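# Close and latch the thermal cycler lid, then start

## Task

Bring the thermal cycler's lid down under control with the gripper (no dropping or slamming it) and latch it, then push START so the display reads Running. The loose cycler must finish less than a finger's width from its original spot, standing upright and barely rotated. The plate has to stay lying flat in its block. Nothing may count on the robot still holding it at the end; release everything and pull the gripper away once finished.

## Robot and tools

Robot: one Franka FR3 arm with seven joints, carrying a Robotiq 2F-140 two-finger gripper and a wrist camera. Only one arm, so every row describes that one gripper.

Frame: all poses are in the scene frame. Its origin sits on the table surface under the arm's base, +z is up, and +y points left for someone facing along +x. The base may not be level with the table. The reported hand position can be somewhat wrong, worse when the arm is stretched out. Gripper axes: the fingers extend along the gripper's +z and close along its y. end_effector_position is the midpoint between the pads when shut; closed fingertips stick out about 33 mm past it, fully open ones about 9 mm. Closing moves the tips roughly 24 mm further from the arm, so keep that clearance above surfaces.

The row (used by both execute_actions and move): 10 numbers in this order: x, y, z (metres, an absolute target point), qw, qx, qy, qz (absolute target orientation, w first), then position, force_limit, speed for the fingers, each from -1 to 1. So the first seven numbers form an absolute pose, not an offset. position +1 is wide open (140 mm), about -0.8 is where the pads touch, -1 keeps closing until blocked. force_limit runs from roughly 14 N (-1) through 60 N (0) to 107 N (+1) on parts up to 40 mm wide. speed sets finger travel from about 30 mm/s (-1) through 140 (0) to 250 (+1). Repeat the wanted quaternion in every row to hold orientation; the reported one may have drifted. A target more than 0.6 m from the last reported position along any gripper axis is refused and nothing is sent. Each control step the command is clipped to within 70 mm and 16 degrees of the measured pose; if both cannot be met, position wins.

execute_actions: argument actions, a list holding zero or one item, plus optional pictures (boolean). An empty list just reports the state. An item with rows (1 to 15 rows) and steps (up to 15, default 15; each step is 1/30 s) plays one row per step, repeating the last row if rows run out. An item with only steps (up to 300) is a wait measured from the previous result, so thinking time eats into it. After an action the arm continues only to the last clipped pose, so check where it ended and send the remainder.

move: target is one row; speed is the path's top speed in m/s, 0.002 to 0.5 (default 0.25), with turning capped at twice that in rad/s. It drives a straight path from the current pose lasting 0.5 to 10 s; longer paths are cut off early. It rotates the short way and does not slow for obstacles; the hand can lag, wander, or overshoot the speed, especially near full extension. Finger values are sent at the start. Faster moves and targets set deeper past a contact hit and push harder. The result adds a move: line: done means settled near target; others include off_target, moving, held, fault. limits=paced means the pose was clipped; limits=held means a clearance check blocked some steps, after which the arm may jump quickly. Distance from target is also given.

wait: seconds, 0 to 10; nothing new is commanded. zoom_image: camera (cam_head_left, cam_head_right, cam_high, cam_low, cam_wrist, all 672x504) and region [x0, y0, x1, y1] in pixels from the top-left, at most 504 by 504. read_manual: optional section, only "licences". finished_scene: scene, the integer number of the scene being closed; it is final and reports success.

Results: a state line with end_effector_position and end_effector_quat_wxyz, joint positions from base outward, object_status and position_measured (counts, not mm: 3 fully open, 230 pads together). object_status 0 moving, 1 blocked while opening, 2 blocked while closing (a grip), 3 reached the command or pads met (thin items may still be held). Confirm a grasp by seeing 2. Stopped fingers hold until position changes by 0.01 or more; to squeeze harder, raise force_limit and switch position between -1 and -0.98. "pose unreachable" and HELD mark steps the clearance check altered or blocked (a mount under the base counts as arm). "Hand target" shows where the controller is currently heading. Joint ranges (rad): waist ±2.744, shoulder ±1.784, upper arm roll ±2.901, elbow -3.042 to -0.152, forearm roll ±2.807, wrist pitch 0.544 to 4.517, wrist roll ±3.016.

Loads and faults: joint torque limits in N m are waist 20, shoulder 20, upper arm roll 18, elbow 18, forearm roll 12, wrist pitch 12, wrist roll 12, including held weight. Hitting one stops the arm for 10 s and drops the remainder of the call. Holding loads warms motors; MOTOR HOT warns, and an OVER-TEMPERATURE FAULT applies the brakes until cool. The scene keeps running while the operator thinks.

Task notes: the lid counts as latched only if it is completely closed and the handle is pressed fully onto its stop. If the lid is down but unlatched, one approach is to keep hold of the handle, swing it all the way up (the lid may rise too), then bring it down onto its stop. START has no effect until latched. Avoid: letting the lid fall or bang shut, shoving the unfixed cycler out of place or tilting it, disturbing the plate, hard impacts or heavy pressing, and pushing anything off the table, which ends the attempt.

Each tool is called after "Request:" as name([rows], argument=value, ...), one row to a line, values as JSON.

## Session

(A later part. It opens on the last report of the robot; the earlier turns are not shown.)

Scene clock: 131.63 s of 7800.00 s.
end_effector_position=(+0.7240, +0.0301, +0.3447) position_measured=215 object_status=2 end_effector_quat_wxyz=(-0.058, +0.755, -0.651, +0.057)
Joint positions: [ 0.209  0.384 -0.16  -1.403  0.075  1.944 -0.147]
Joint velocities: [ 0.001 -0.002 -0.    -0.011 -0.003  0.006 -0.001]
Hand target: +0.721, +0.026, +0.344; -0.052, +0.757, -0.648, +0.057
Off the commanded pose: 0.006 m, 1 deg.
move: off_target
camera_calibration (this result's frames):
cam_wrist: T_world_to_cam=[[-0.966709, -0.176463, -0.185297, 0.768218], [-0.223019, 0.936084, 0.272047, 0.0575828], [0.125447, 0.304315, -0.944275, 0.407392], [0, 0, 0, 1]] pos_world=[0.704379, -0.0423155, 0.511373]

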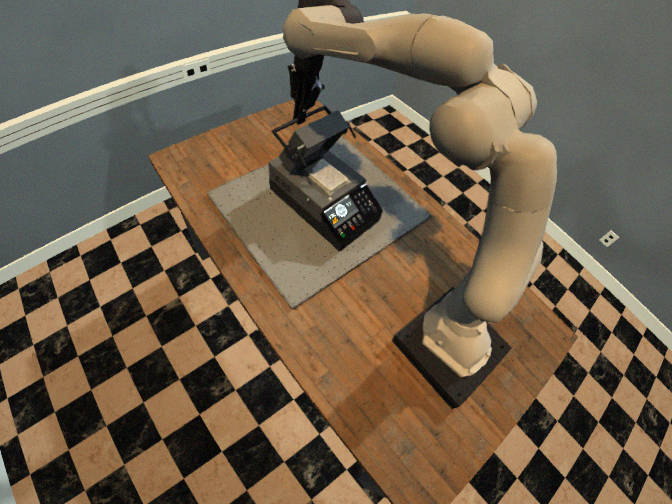

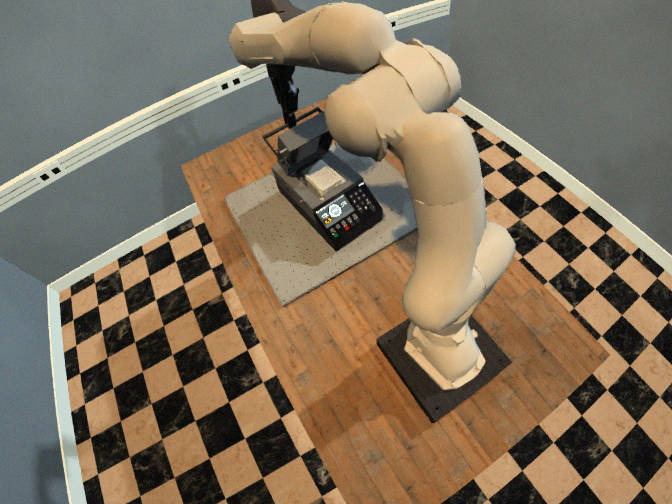

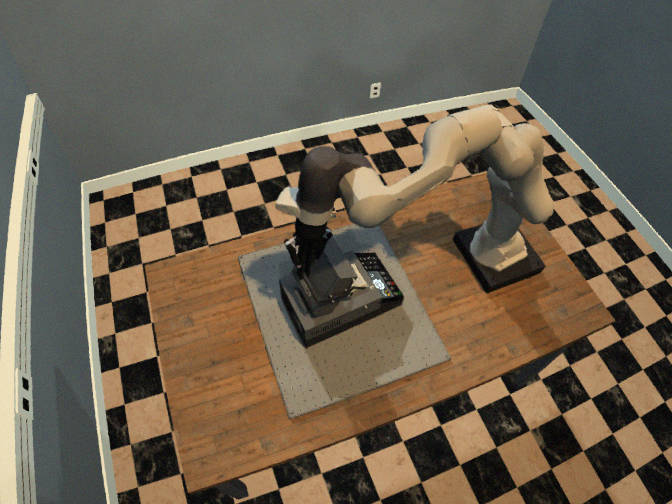

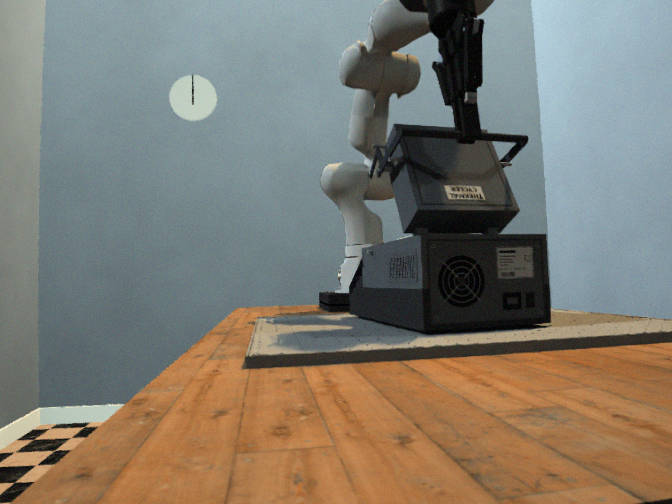

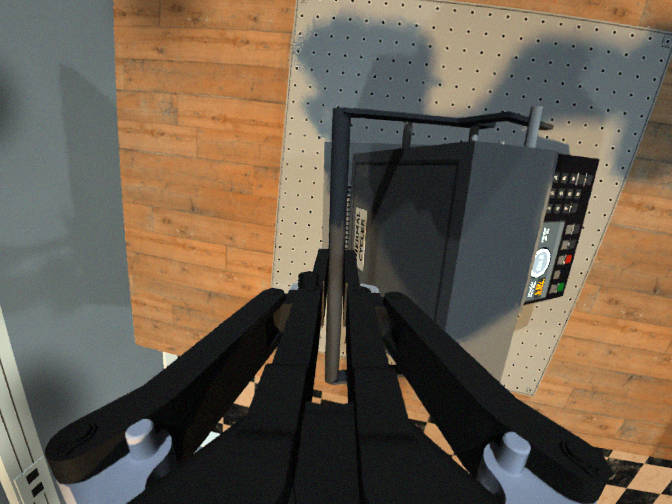

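Request:
move(target=[0.65,0.016,0.325,-0.053,0.756,-0.65,0.056,-1,-0.6,0], speed=0.04)

Request:
move(target=[0.59,0.008,0.285,-0.053,0.756,-0.65,0.056,-1,-0.6,0], speed=0.04)

Scene clock: 146.53 s of 7800.00 s.
end_effector_position=(+0.6618, +0.0222, +0.3457) position_measured=215 object_status=2 end_effector_quat_wxyz=(-0.072, +0.755, -0.648, +0.069)
Joint positions: [ 0.222  0.131 -0.16  -1.768  0.042  2.097 -0.147]
Joint velocities: [ 0.001 -0.004 -0.002 -0.007 -0.001  0.006 -0.001]
Hand target: +0.651, +0.015, +0.325; -0.053, +0.757, -0.649, +0.057
Off the commanded pose: 0.025 m, 3 deg.
After step 90, 9.67 s passed at rest.
move: off_target
camera_calibration (this result's frames):
cam_wrist: T_world_to_cam=[[-0.957954, -0.179872, -0.22354, 0.714403], [-0.237854, 0.933568, 0.268096, 0.0620176], [0.160466, 0.309994, -0.937099, 0.392834], [0, 0, 0, 1]] pos_world=[0.636079, -0.0511723, 0.511195]

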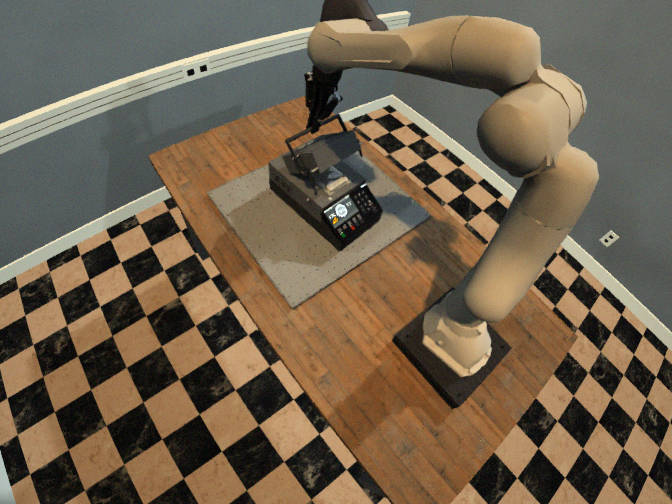

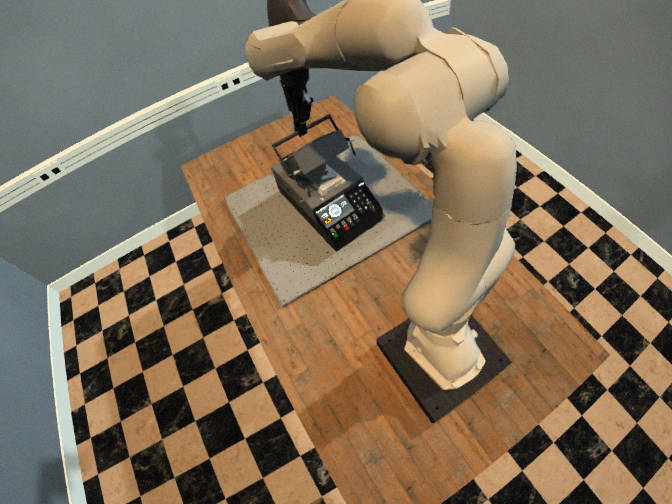

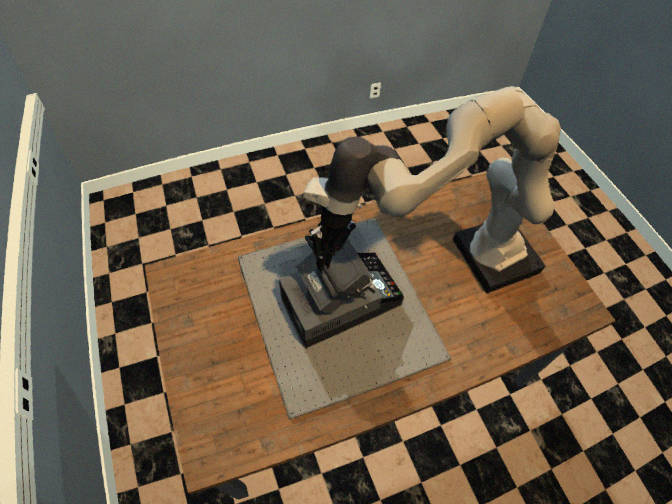

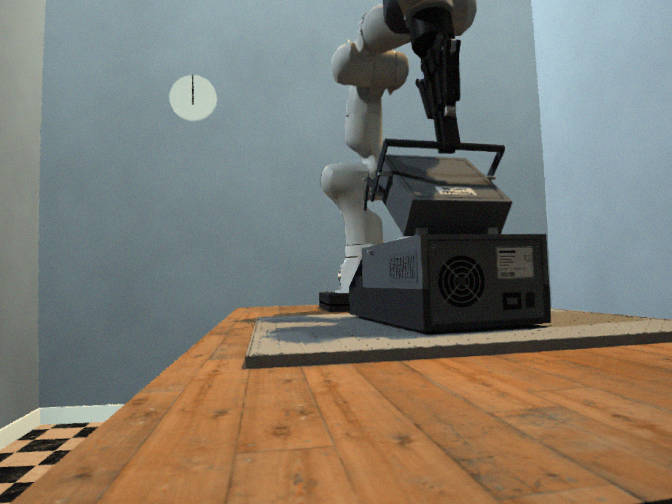

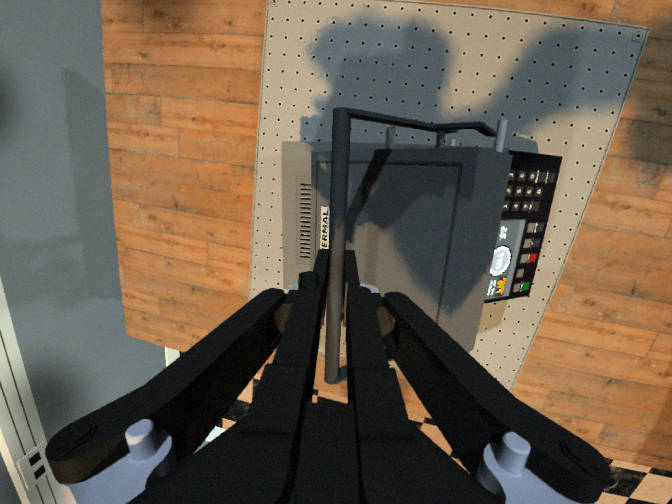

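Scene clock: 158.37 s of 7800.00 s.
end_effector_position=(+0.6183, +0.0166, +0.3305) position_measured=215 object_status=2 end_effector_quat_wxyz=(-0.077, +0.755, -0.647, +0.072)
Joint positions: [ 0.222 -0.006 -0.16  -1.982  0.023  2.186 -0.147]
Joint velocities: [-0.001 -0.     0.001 -0.001  0.001 -0.    -0.001]
Hand target: +0.619, +0.017, +0.330; -0.077, +0.755, -0.647, +0.072
Off the commanded pose: 0.054 m, 3 deg.
TORQUE FAULT: the external load on joint 2 (shoulder) reached its load limit, and the arm stopped for 10 seconds. The arm's remaining commands of this call were not run. The gripper holds where it stopped, with its grip as last carried out, and the arm accepts commands again: back off and push less far. The arm stops again, at the same cost, whenever a joint's load reaches its limit.
move: fault
camera_calibration (this result's frames):
cam_wrist: T_world_to_cam=[[-0.955192, -0.181905, -0.233492, 0.669918], [-0.243216, 0.931947, 0.268925, 0.0640605], [0.168684, 0.313664, -0.934431, 0.381217], [0, 0, 0, 1]] pos_world=[0.591176, -0.0574134, 0.495415]

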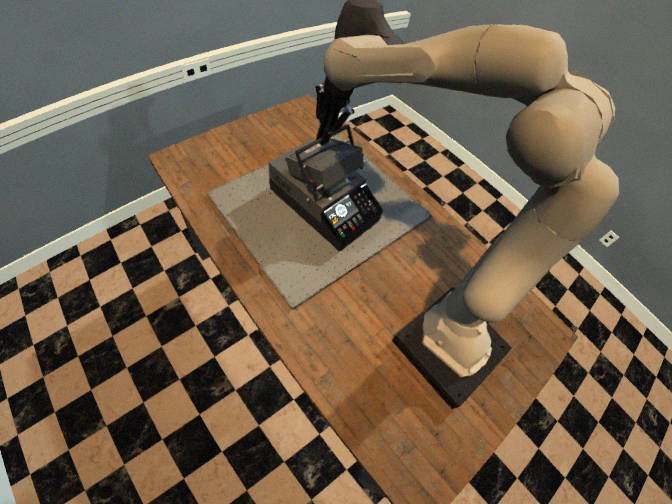

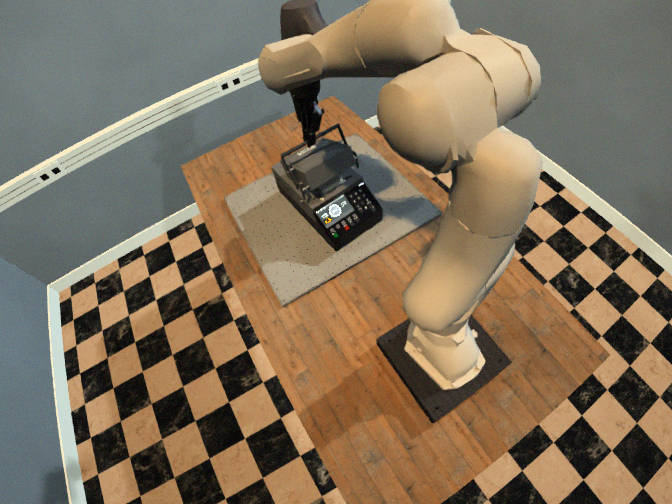

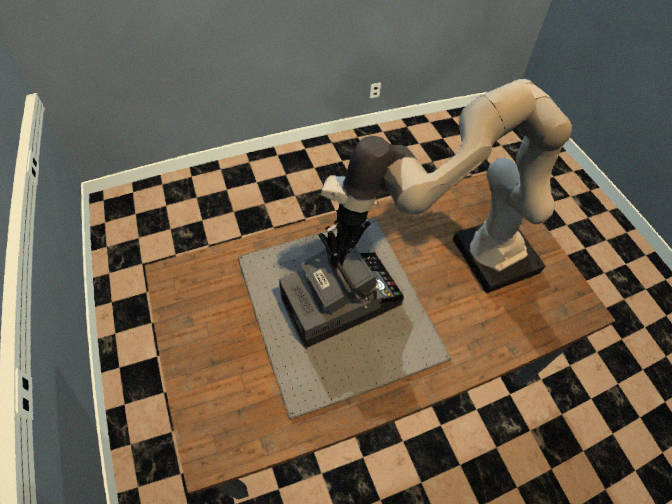

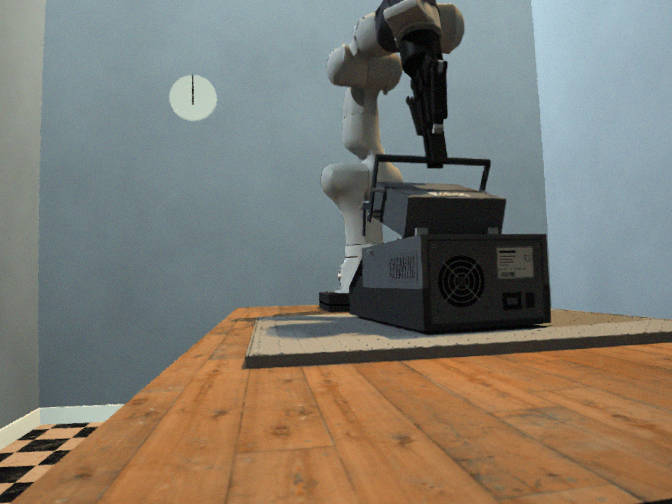

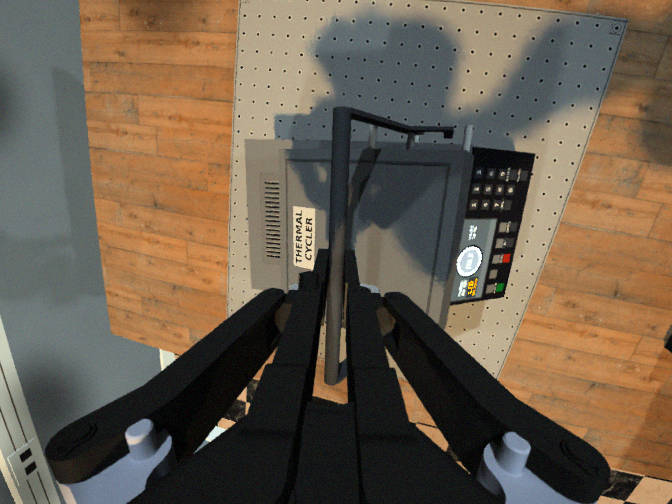

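Request:
move(target=[0.595,0.013,0.32,-0.07,0.755,-0.648,0.068,-1,-0.6,0], speed=0.02)

Request:
move(target=[0.575,0.010,0.306,-0.07,0.755,-0.648,0.068,-1,-0.6,0], speed=0.02)

Scene clock: 170.50 s of 7800.00 s.
end_effector_position=(+0.5945, +0.0135, +0.3164) position_measured=215 object_status=2 end_effector_quat_wxyz=(-0.069, +0.756, -0.648, +0.065)
Joint positions: [ 0.221 -0.051 -0.16  -2.064  0.011  2.201 -0.142]
Joint velocities: [-0.    -0.001 -0.001 -0.003 -0.001  0.002  0.002]
Hand target: +0.595, +0.012, +0.320; -0.070, +0.755, -0.648, +0.068
Off the commanded pose: 0.004 m, 0 deg.
After step 90, 7.60 s passed at rest.
move: off_target
camera_calibration (this result's frames):
cam_wrist: T_world_to_cam=[[-0.960251, -0.181554, -0.212029, 0.639535], [-0.236308, 0.933045, 0.271268, 0.0601331], [0.148582, 0.310589, -0.93886, 0.386456], [0, 0, 0, 1]] pos_world=[0.570903, -0.0600259, 0.482116]

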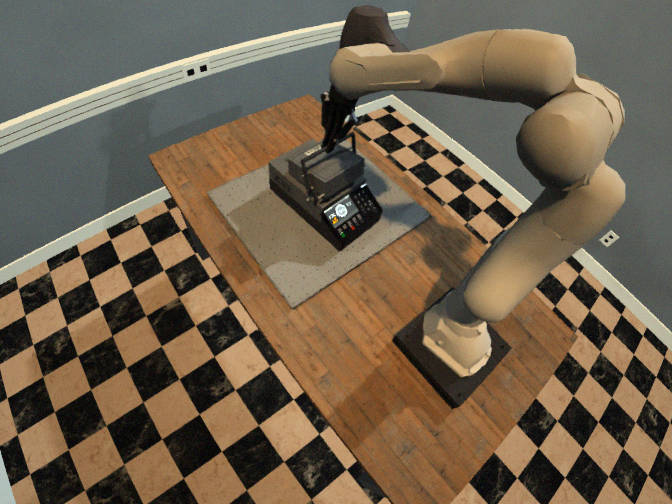

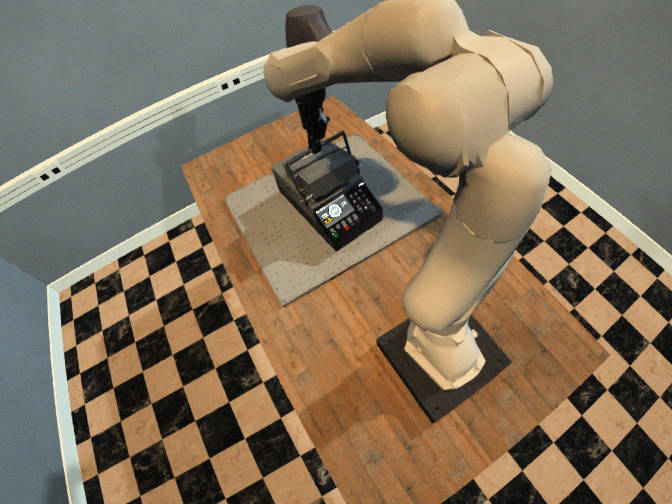

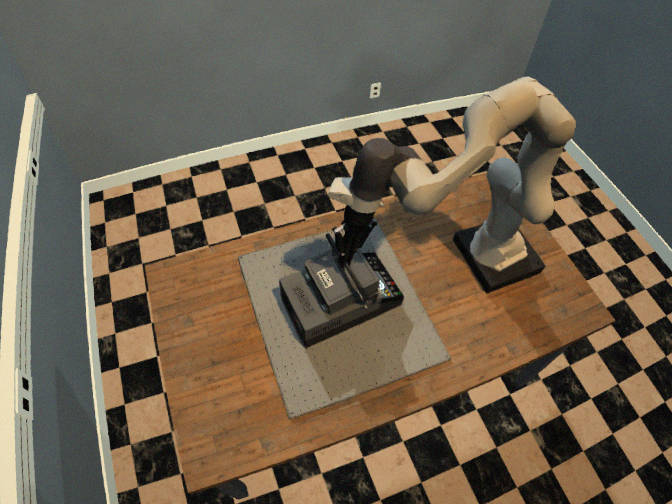

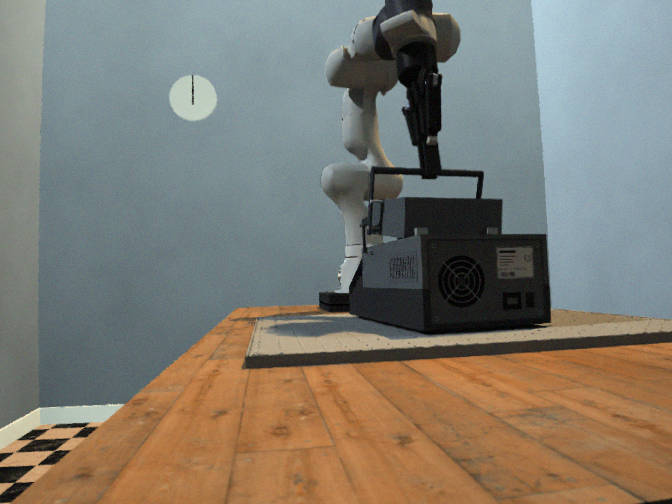

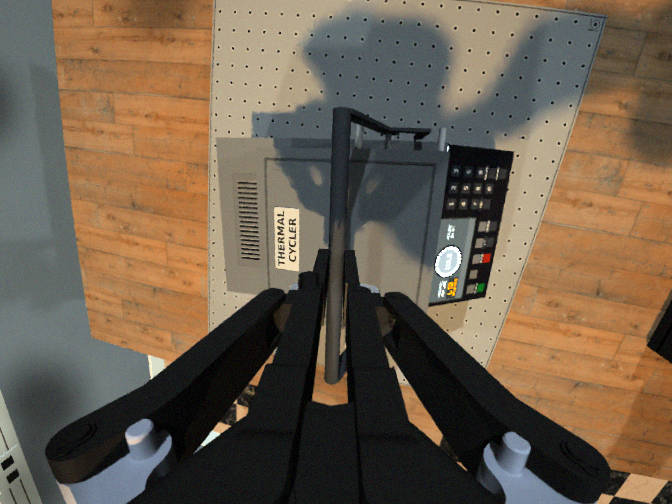

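Scene clock: 171.83 s of 7800.00 s.
end_effector_position=(+0.5836, +0.0121, +0.3144) position_measured=215 object_status=2 end_effector_quat_wxyz=(-0.080, +0.755, -0.647, +0.076)
Joint positions: [ 0.22  -0.108 -0.16  -2.147  0.003  2.26  -0.14 ]
Joint velocities: [-0.    -0.005  0.001 -0.009 -0.001  0.007  0.002]
Hand target: +0.576, +0.010, +0.306; -0.070, +0.755, -0.648, +0.068
Off the commanded pose: 0.012 m, 2 deg.
move: off_target
camera_calibration (this result's frames):
cam_wrist: T_world_to_cam=[[-0.952638, -0.181397, -0.244084, 0.634033], [-0.245635, 0.932174, 0.265924, 0.0664851], [0.179291, 0.313285, -0.932581, 0.366735], [0, 0, 0, 1]] pos_world=[0.554583, -0.0618566, 0.479087]

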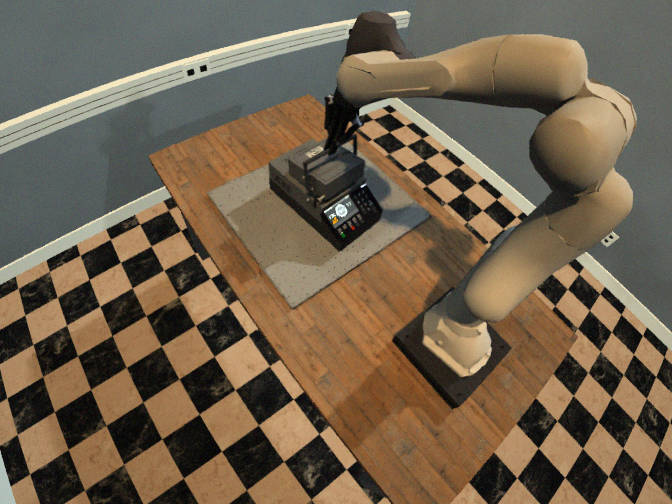

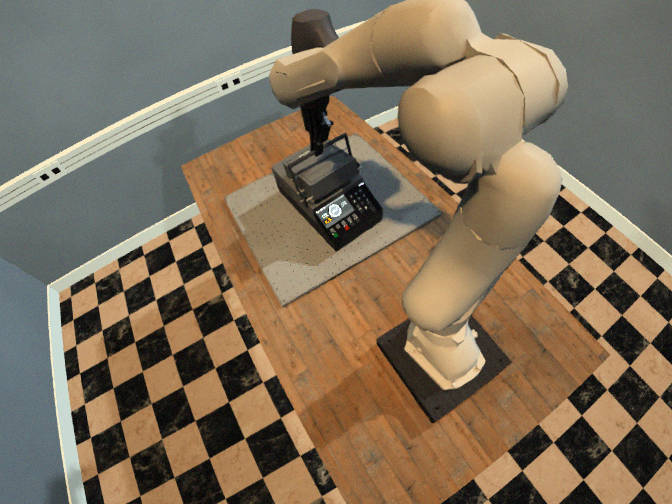

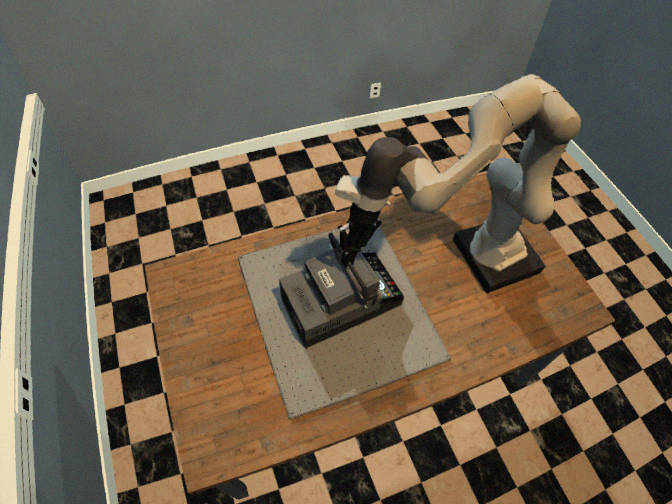

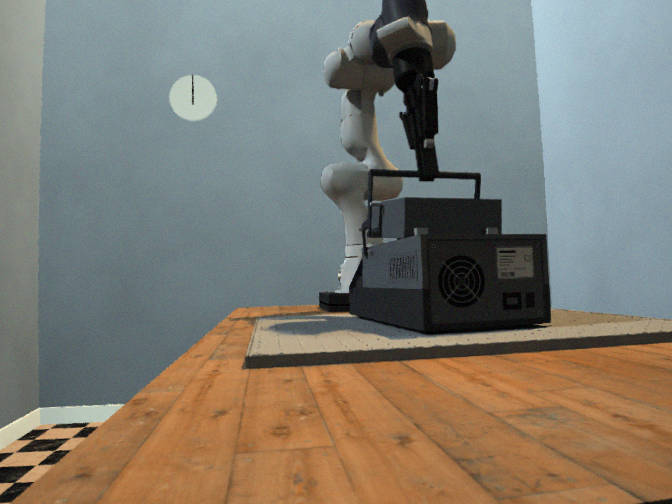

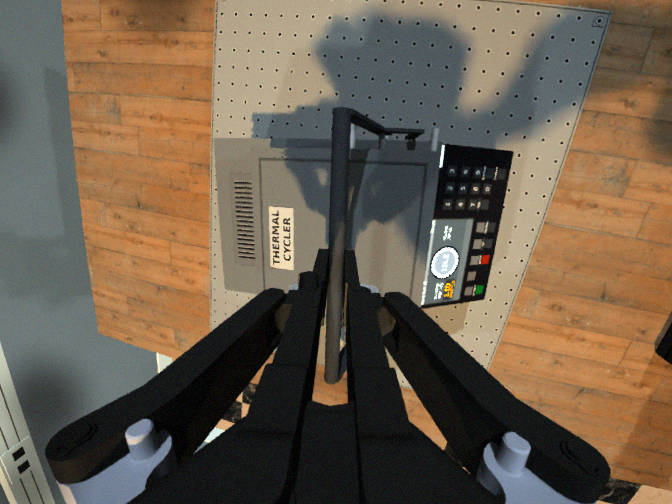

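Request:
move(target=[0.558,0.008,0.311,-0.07,0.755,-0.648,0.068,-1,-0.6,0], speed=0.03)

Request:
move(target=[0.532,0.004,0.301,-0.07,0.755,-0.648,0.068,-1,-0.6,0], speed=0.03)

Request:
move(target=[0.51,0.001,0.284,-0.07,0.755,-0.648,0.068,-1,-0.6,0], speed=0.03)

Request:
move(target=[0.494,-0.001,0.262,-0.07,0.755,-0.648,0.068,-1,-0.6,0], speed=0.03)

Scene clock: 192.93 s of 7800.00 s.
end_effector_position=(+0.5669, +0.0097, +0.3177) position_measured=215 object_status=2 end_effector_quat_wxyz=(-0.081, +0.755, -0.647, +0.077)
Joint positions: [ 0.218 -0.162 -0.16  -2.197 -0.008  2.259 -0.136]
Joint velocities: [-0.001 -0.002  0.    -0.002 -0.001 -0.001  0.002]
Hand target: +0.558, +0.007, +0.311; -0.070, +0.755, -0.648, +0.068
Off the commanded pose: 0.011 m, 2 deg.
After step 90, 16.97 s passed at rest.
move: off_target
camera_calibration (this result's frames):
cam_wrist: T_world_to_cam=[[-0.952328, -0.181421, -0.245272, 0.618756], [-0.245935, 0.932264, 0.26533, 0.0641356], [0.180522, 0.313002, -0.932438, 0.372798], [0, 0, 0, 1]] pos_world=[0.537733, -0.0642227, 0.482358]

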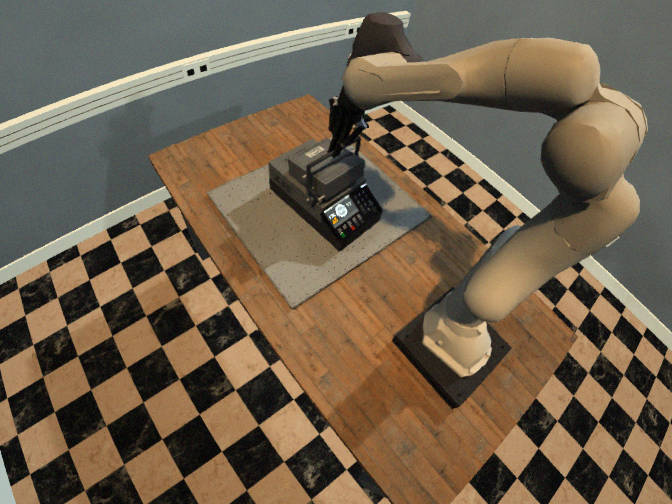

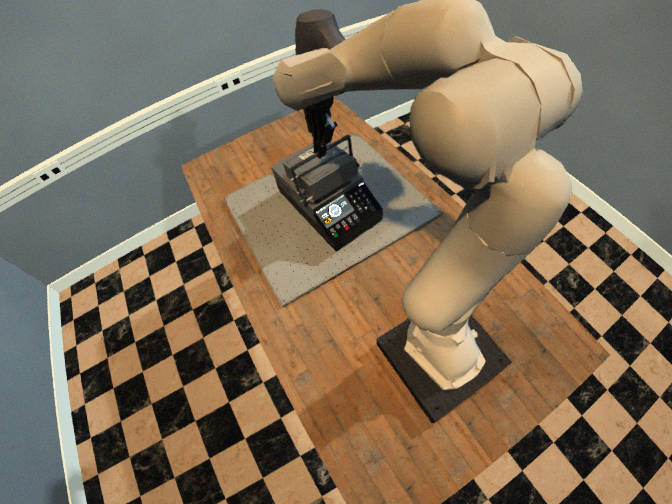

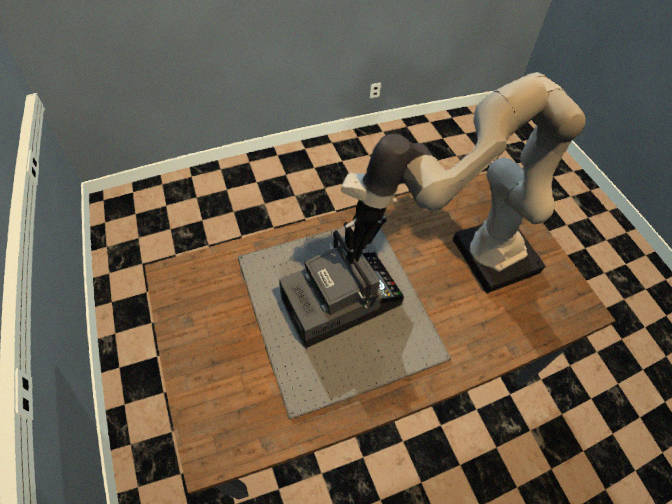

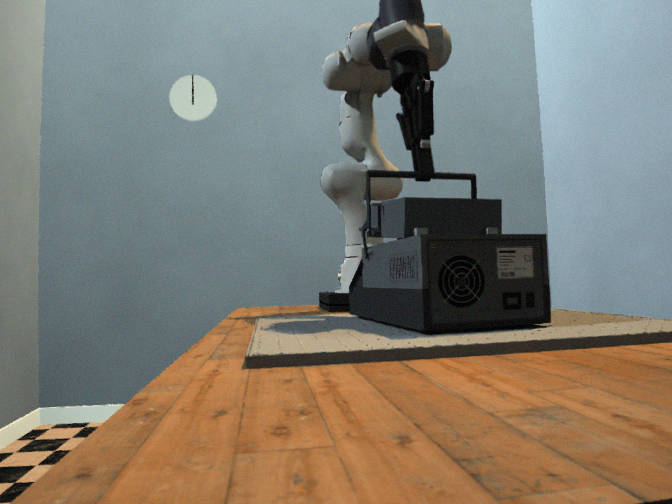

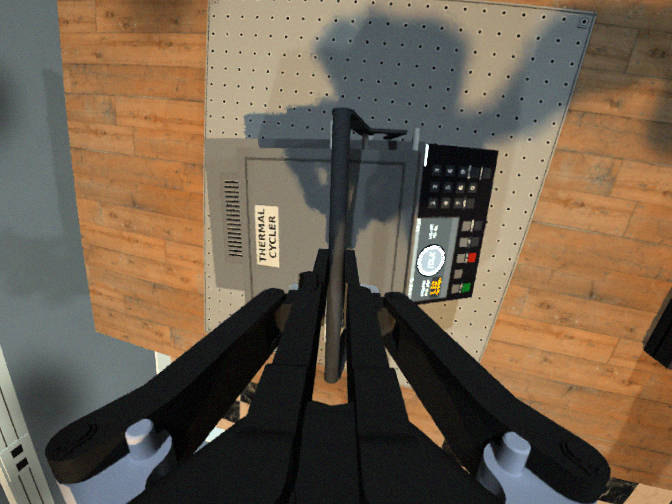

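Scene clock: 194.47 s of 7800.00 s.
end_effector_position=(+0.5444, +0.0065, +0.3151) position_measured=215 object_status=2 end_effector_quat_wxyz=(-0.086, +0.754, -0.646, +0.081)
Joint positions: [ 0.212 -0.239 -0.16  -2.289 -0.02   2.288 -0.134]
Joint velocities: [ 0.002 -0.003  0.002 -0.005 -0.     0.004  0.001]
Hand target: +0.533, +0.003, +0.301; -0.070, +0.755, -0.648, +0.068
Off the commanded pose: 0.019 m, 2 deg.
move: off_target
camera_calibration (this result's frames):
cam_wrist: T_world_to_cam=[[-0.948974, -0.181481, -0.257903, 0.598164], [-0.24992, 0.931559, 0.26408, 0.064892], [0.192326, 0.31506, -0.92938, 0.368003], [0, 0, 0, 1]] pos_world=[0.513083, -0.0678385, 0.479146]

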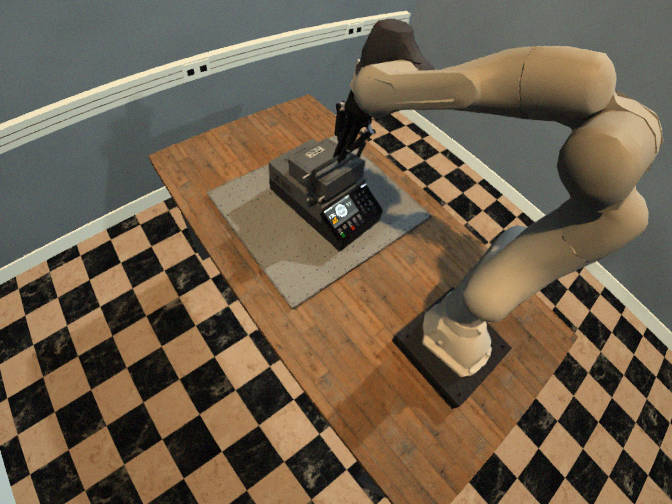

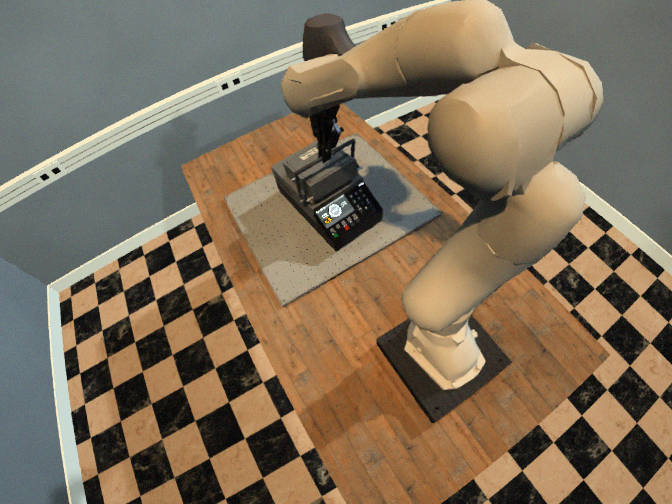

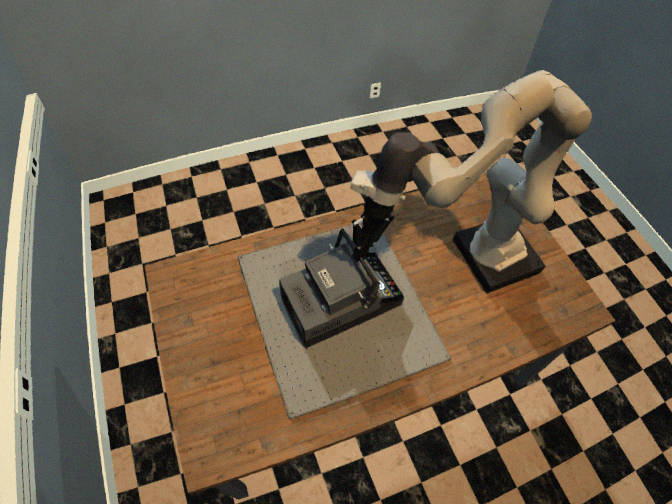

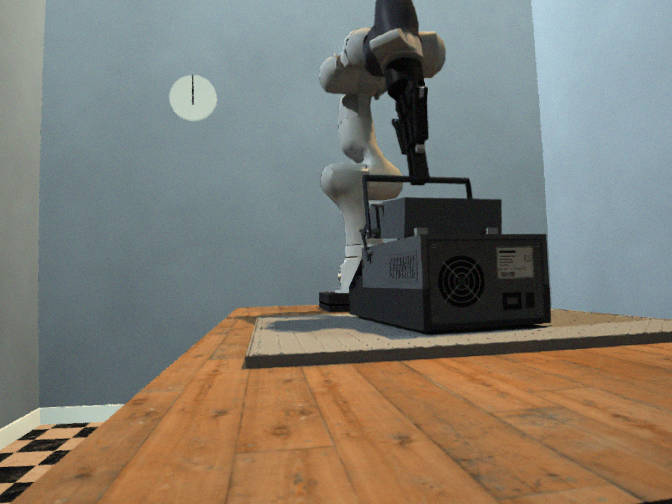

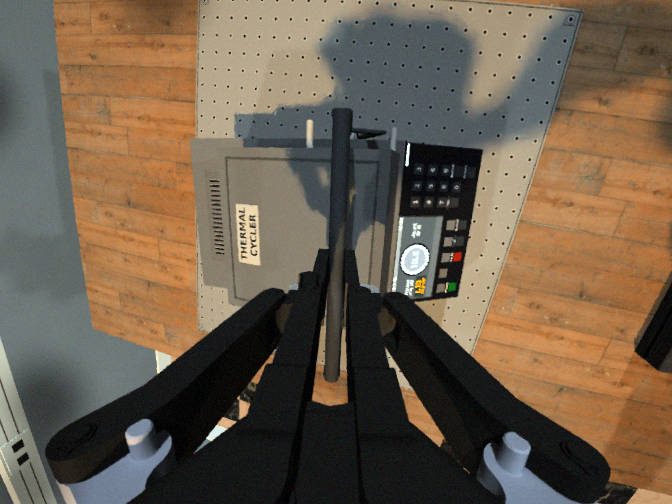

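Scene clock: 196.27 s of 7800.00 s.
end_effector_position=(+0.5244, +0.0036, +0.3051) position_measured=215 object_status=2 end_effector_quat_wxyz=(-0.090, +0.754, -0.646, +0.084)
Joint positions: [ 0.205 -0.3   -0.16  -2.379 -0.029  2.327 -0.134]
Joint velocities: [-0.002 -0.001 -0.001 -0.002 -0.002  0.002  0.   ]
Hand target: +0.511, +0.000, +0.284; -0.070, +0.755, -0.648, +0.068
Off the commanded pose: 0.026 m, 3 deg.
move: off_target
camera_calibration (this result's frames):
cam_wrist: T_world_to_cam=[[-0.94636, -0.180954, -0.267689, 0.577773], [-0.252539, 0.931036, 0.263433, 0.0668004], [0.201559, 0.316904, -0.926793, 0.357847], [0, 0, 0, 1]] pos_world=[0.491524, -0.0710464, 0.468716]

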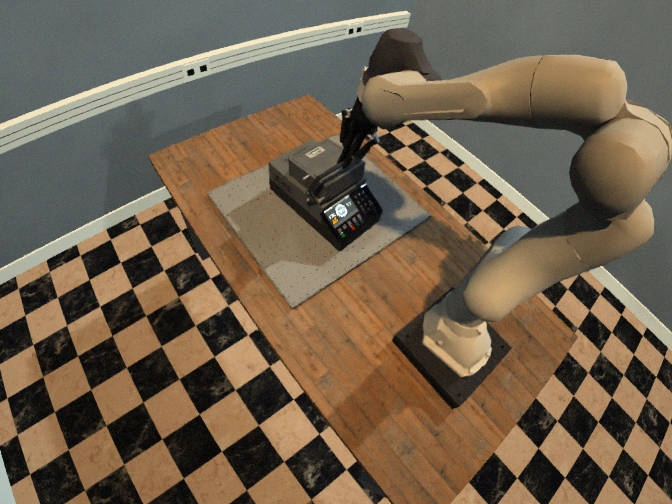

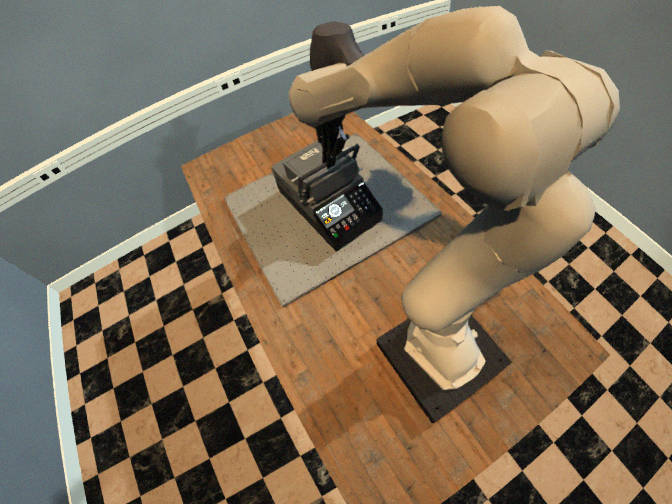

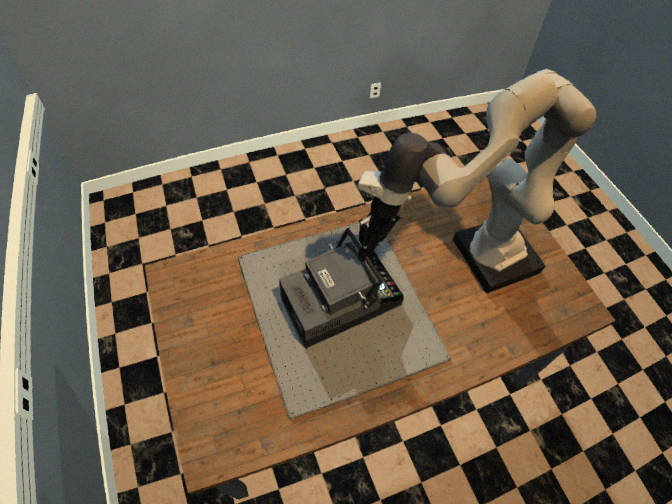

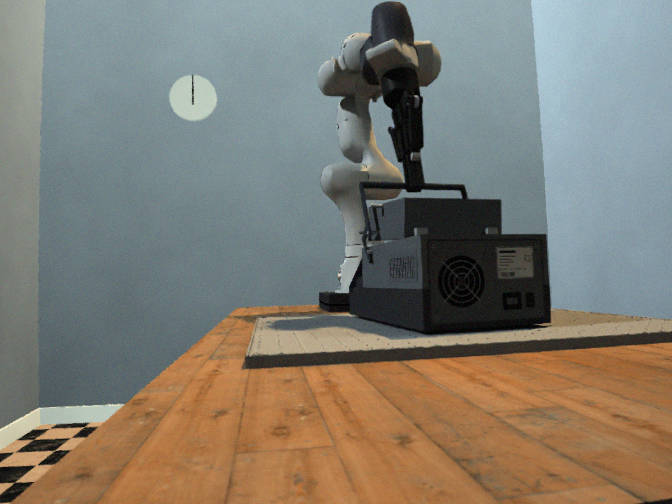

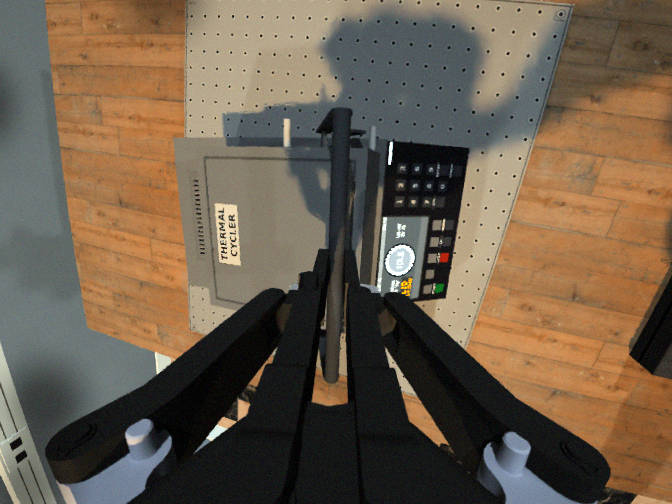

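Scene clock: 198.80 s of 7800.00 s.
end_effector_position=(+0.4923, -0.0010, +0.2714) position_measured=215 object_status=2 end_effector_quat_wxyz=(-0.072, +0.755, -0.649, +0.066)
Joint positions: [ 0.194 -0.326 -0.16  -2.473 -0.036  2.345 -0.134]
Joint velocities: [ 0.     0.003  0.001 -0.001  0.    -0.003 -0.001]
Hand target: +0.495, -0.002, +0.261; -0.070, +0.756, -0.648, +0.068
Off the commanded pose: 0.010 m, 0 deg.
move: off_target
camera_calibration (this result's frames):
cam_wrist: T_world_to_cam=[[-0.959349, -0.178142, -0.218894, 0.530691], [-0.235574, 0.932581, 0.273492, 0.0607551], [0.155416, 0.31394, -0.936636, 0.359969], [0, 0, 0, 1]] pos_world=[0.467485, -0.0751293, 0.436709]

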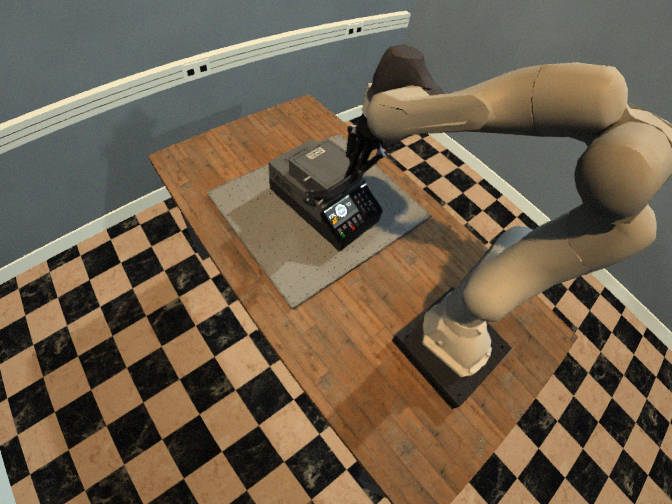

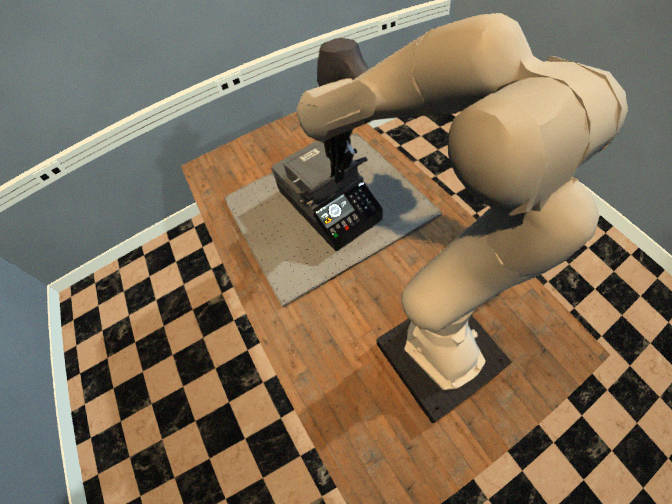

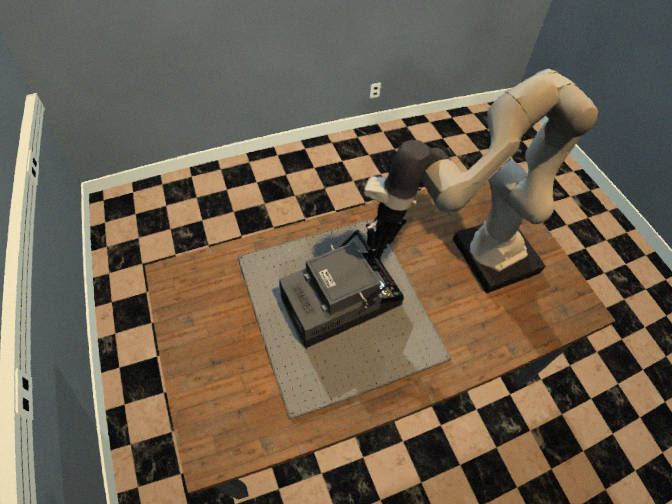

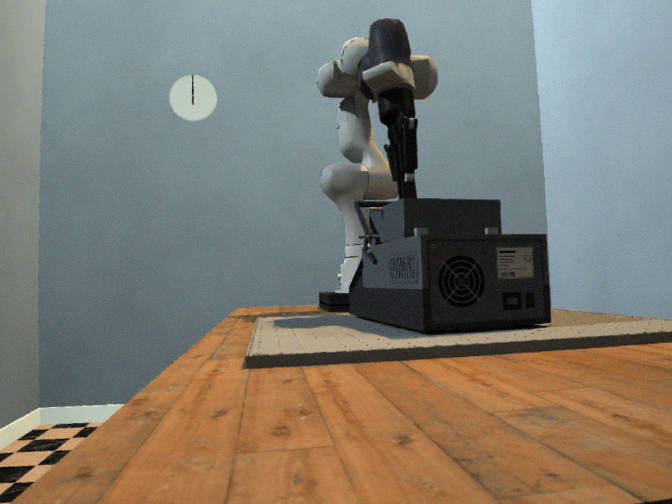

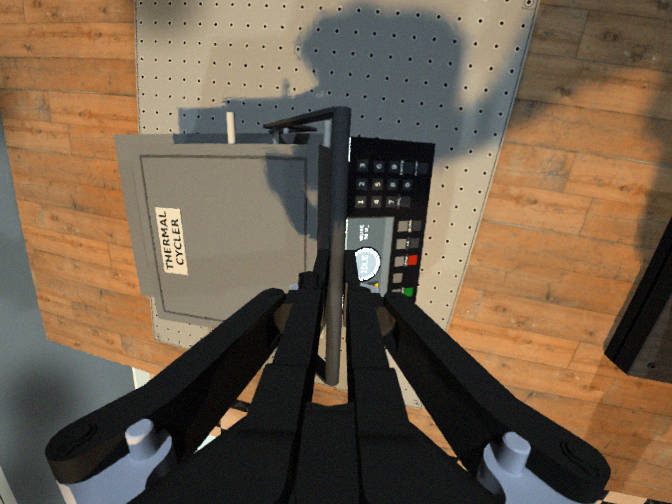

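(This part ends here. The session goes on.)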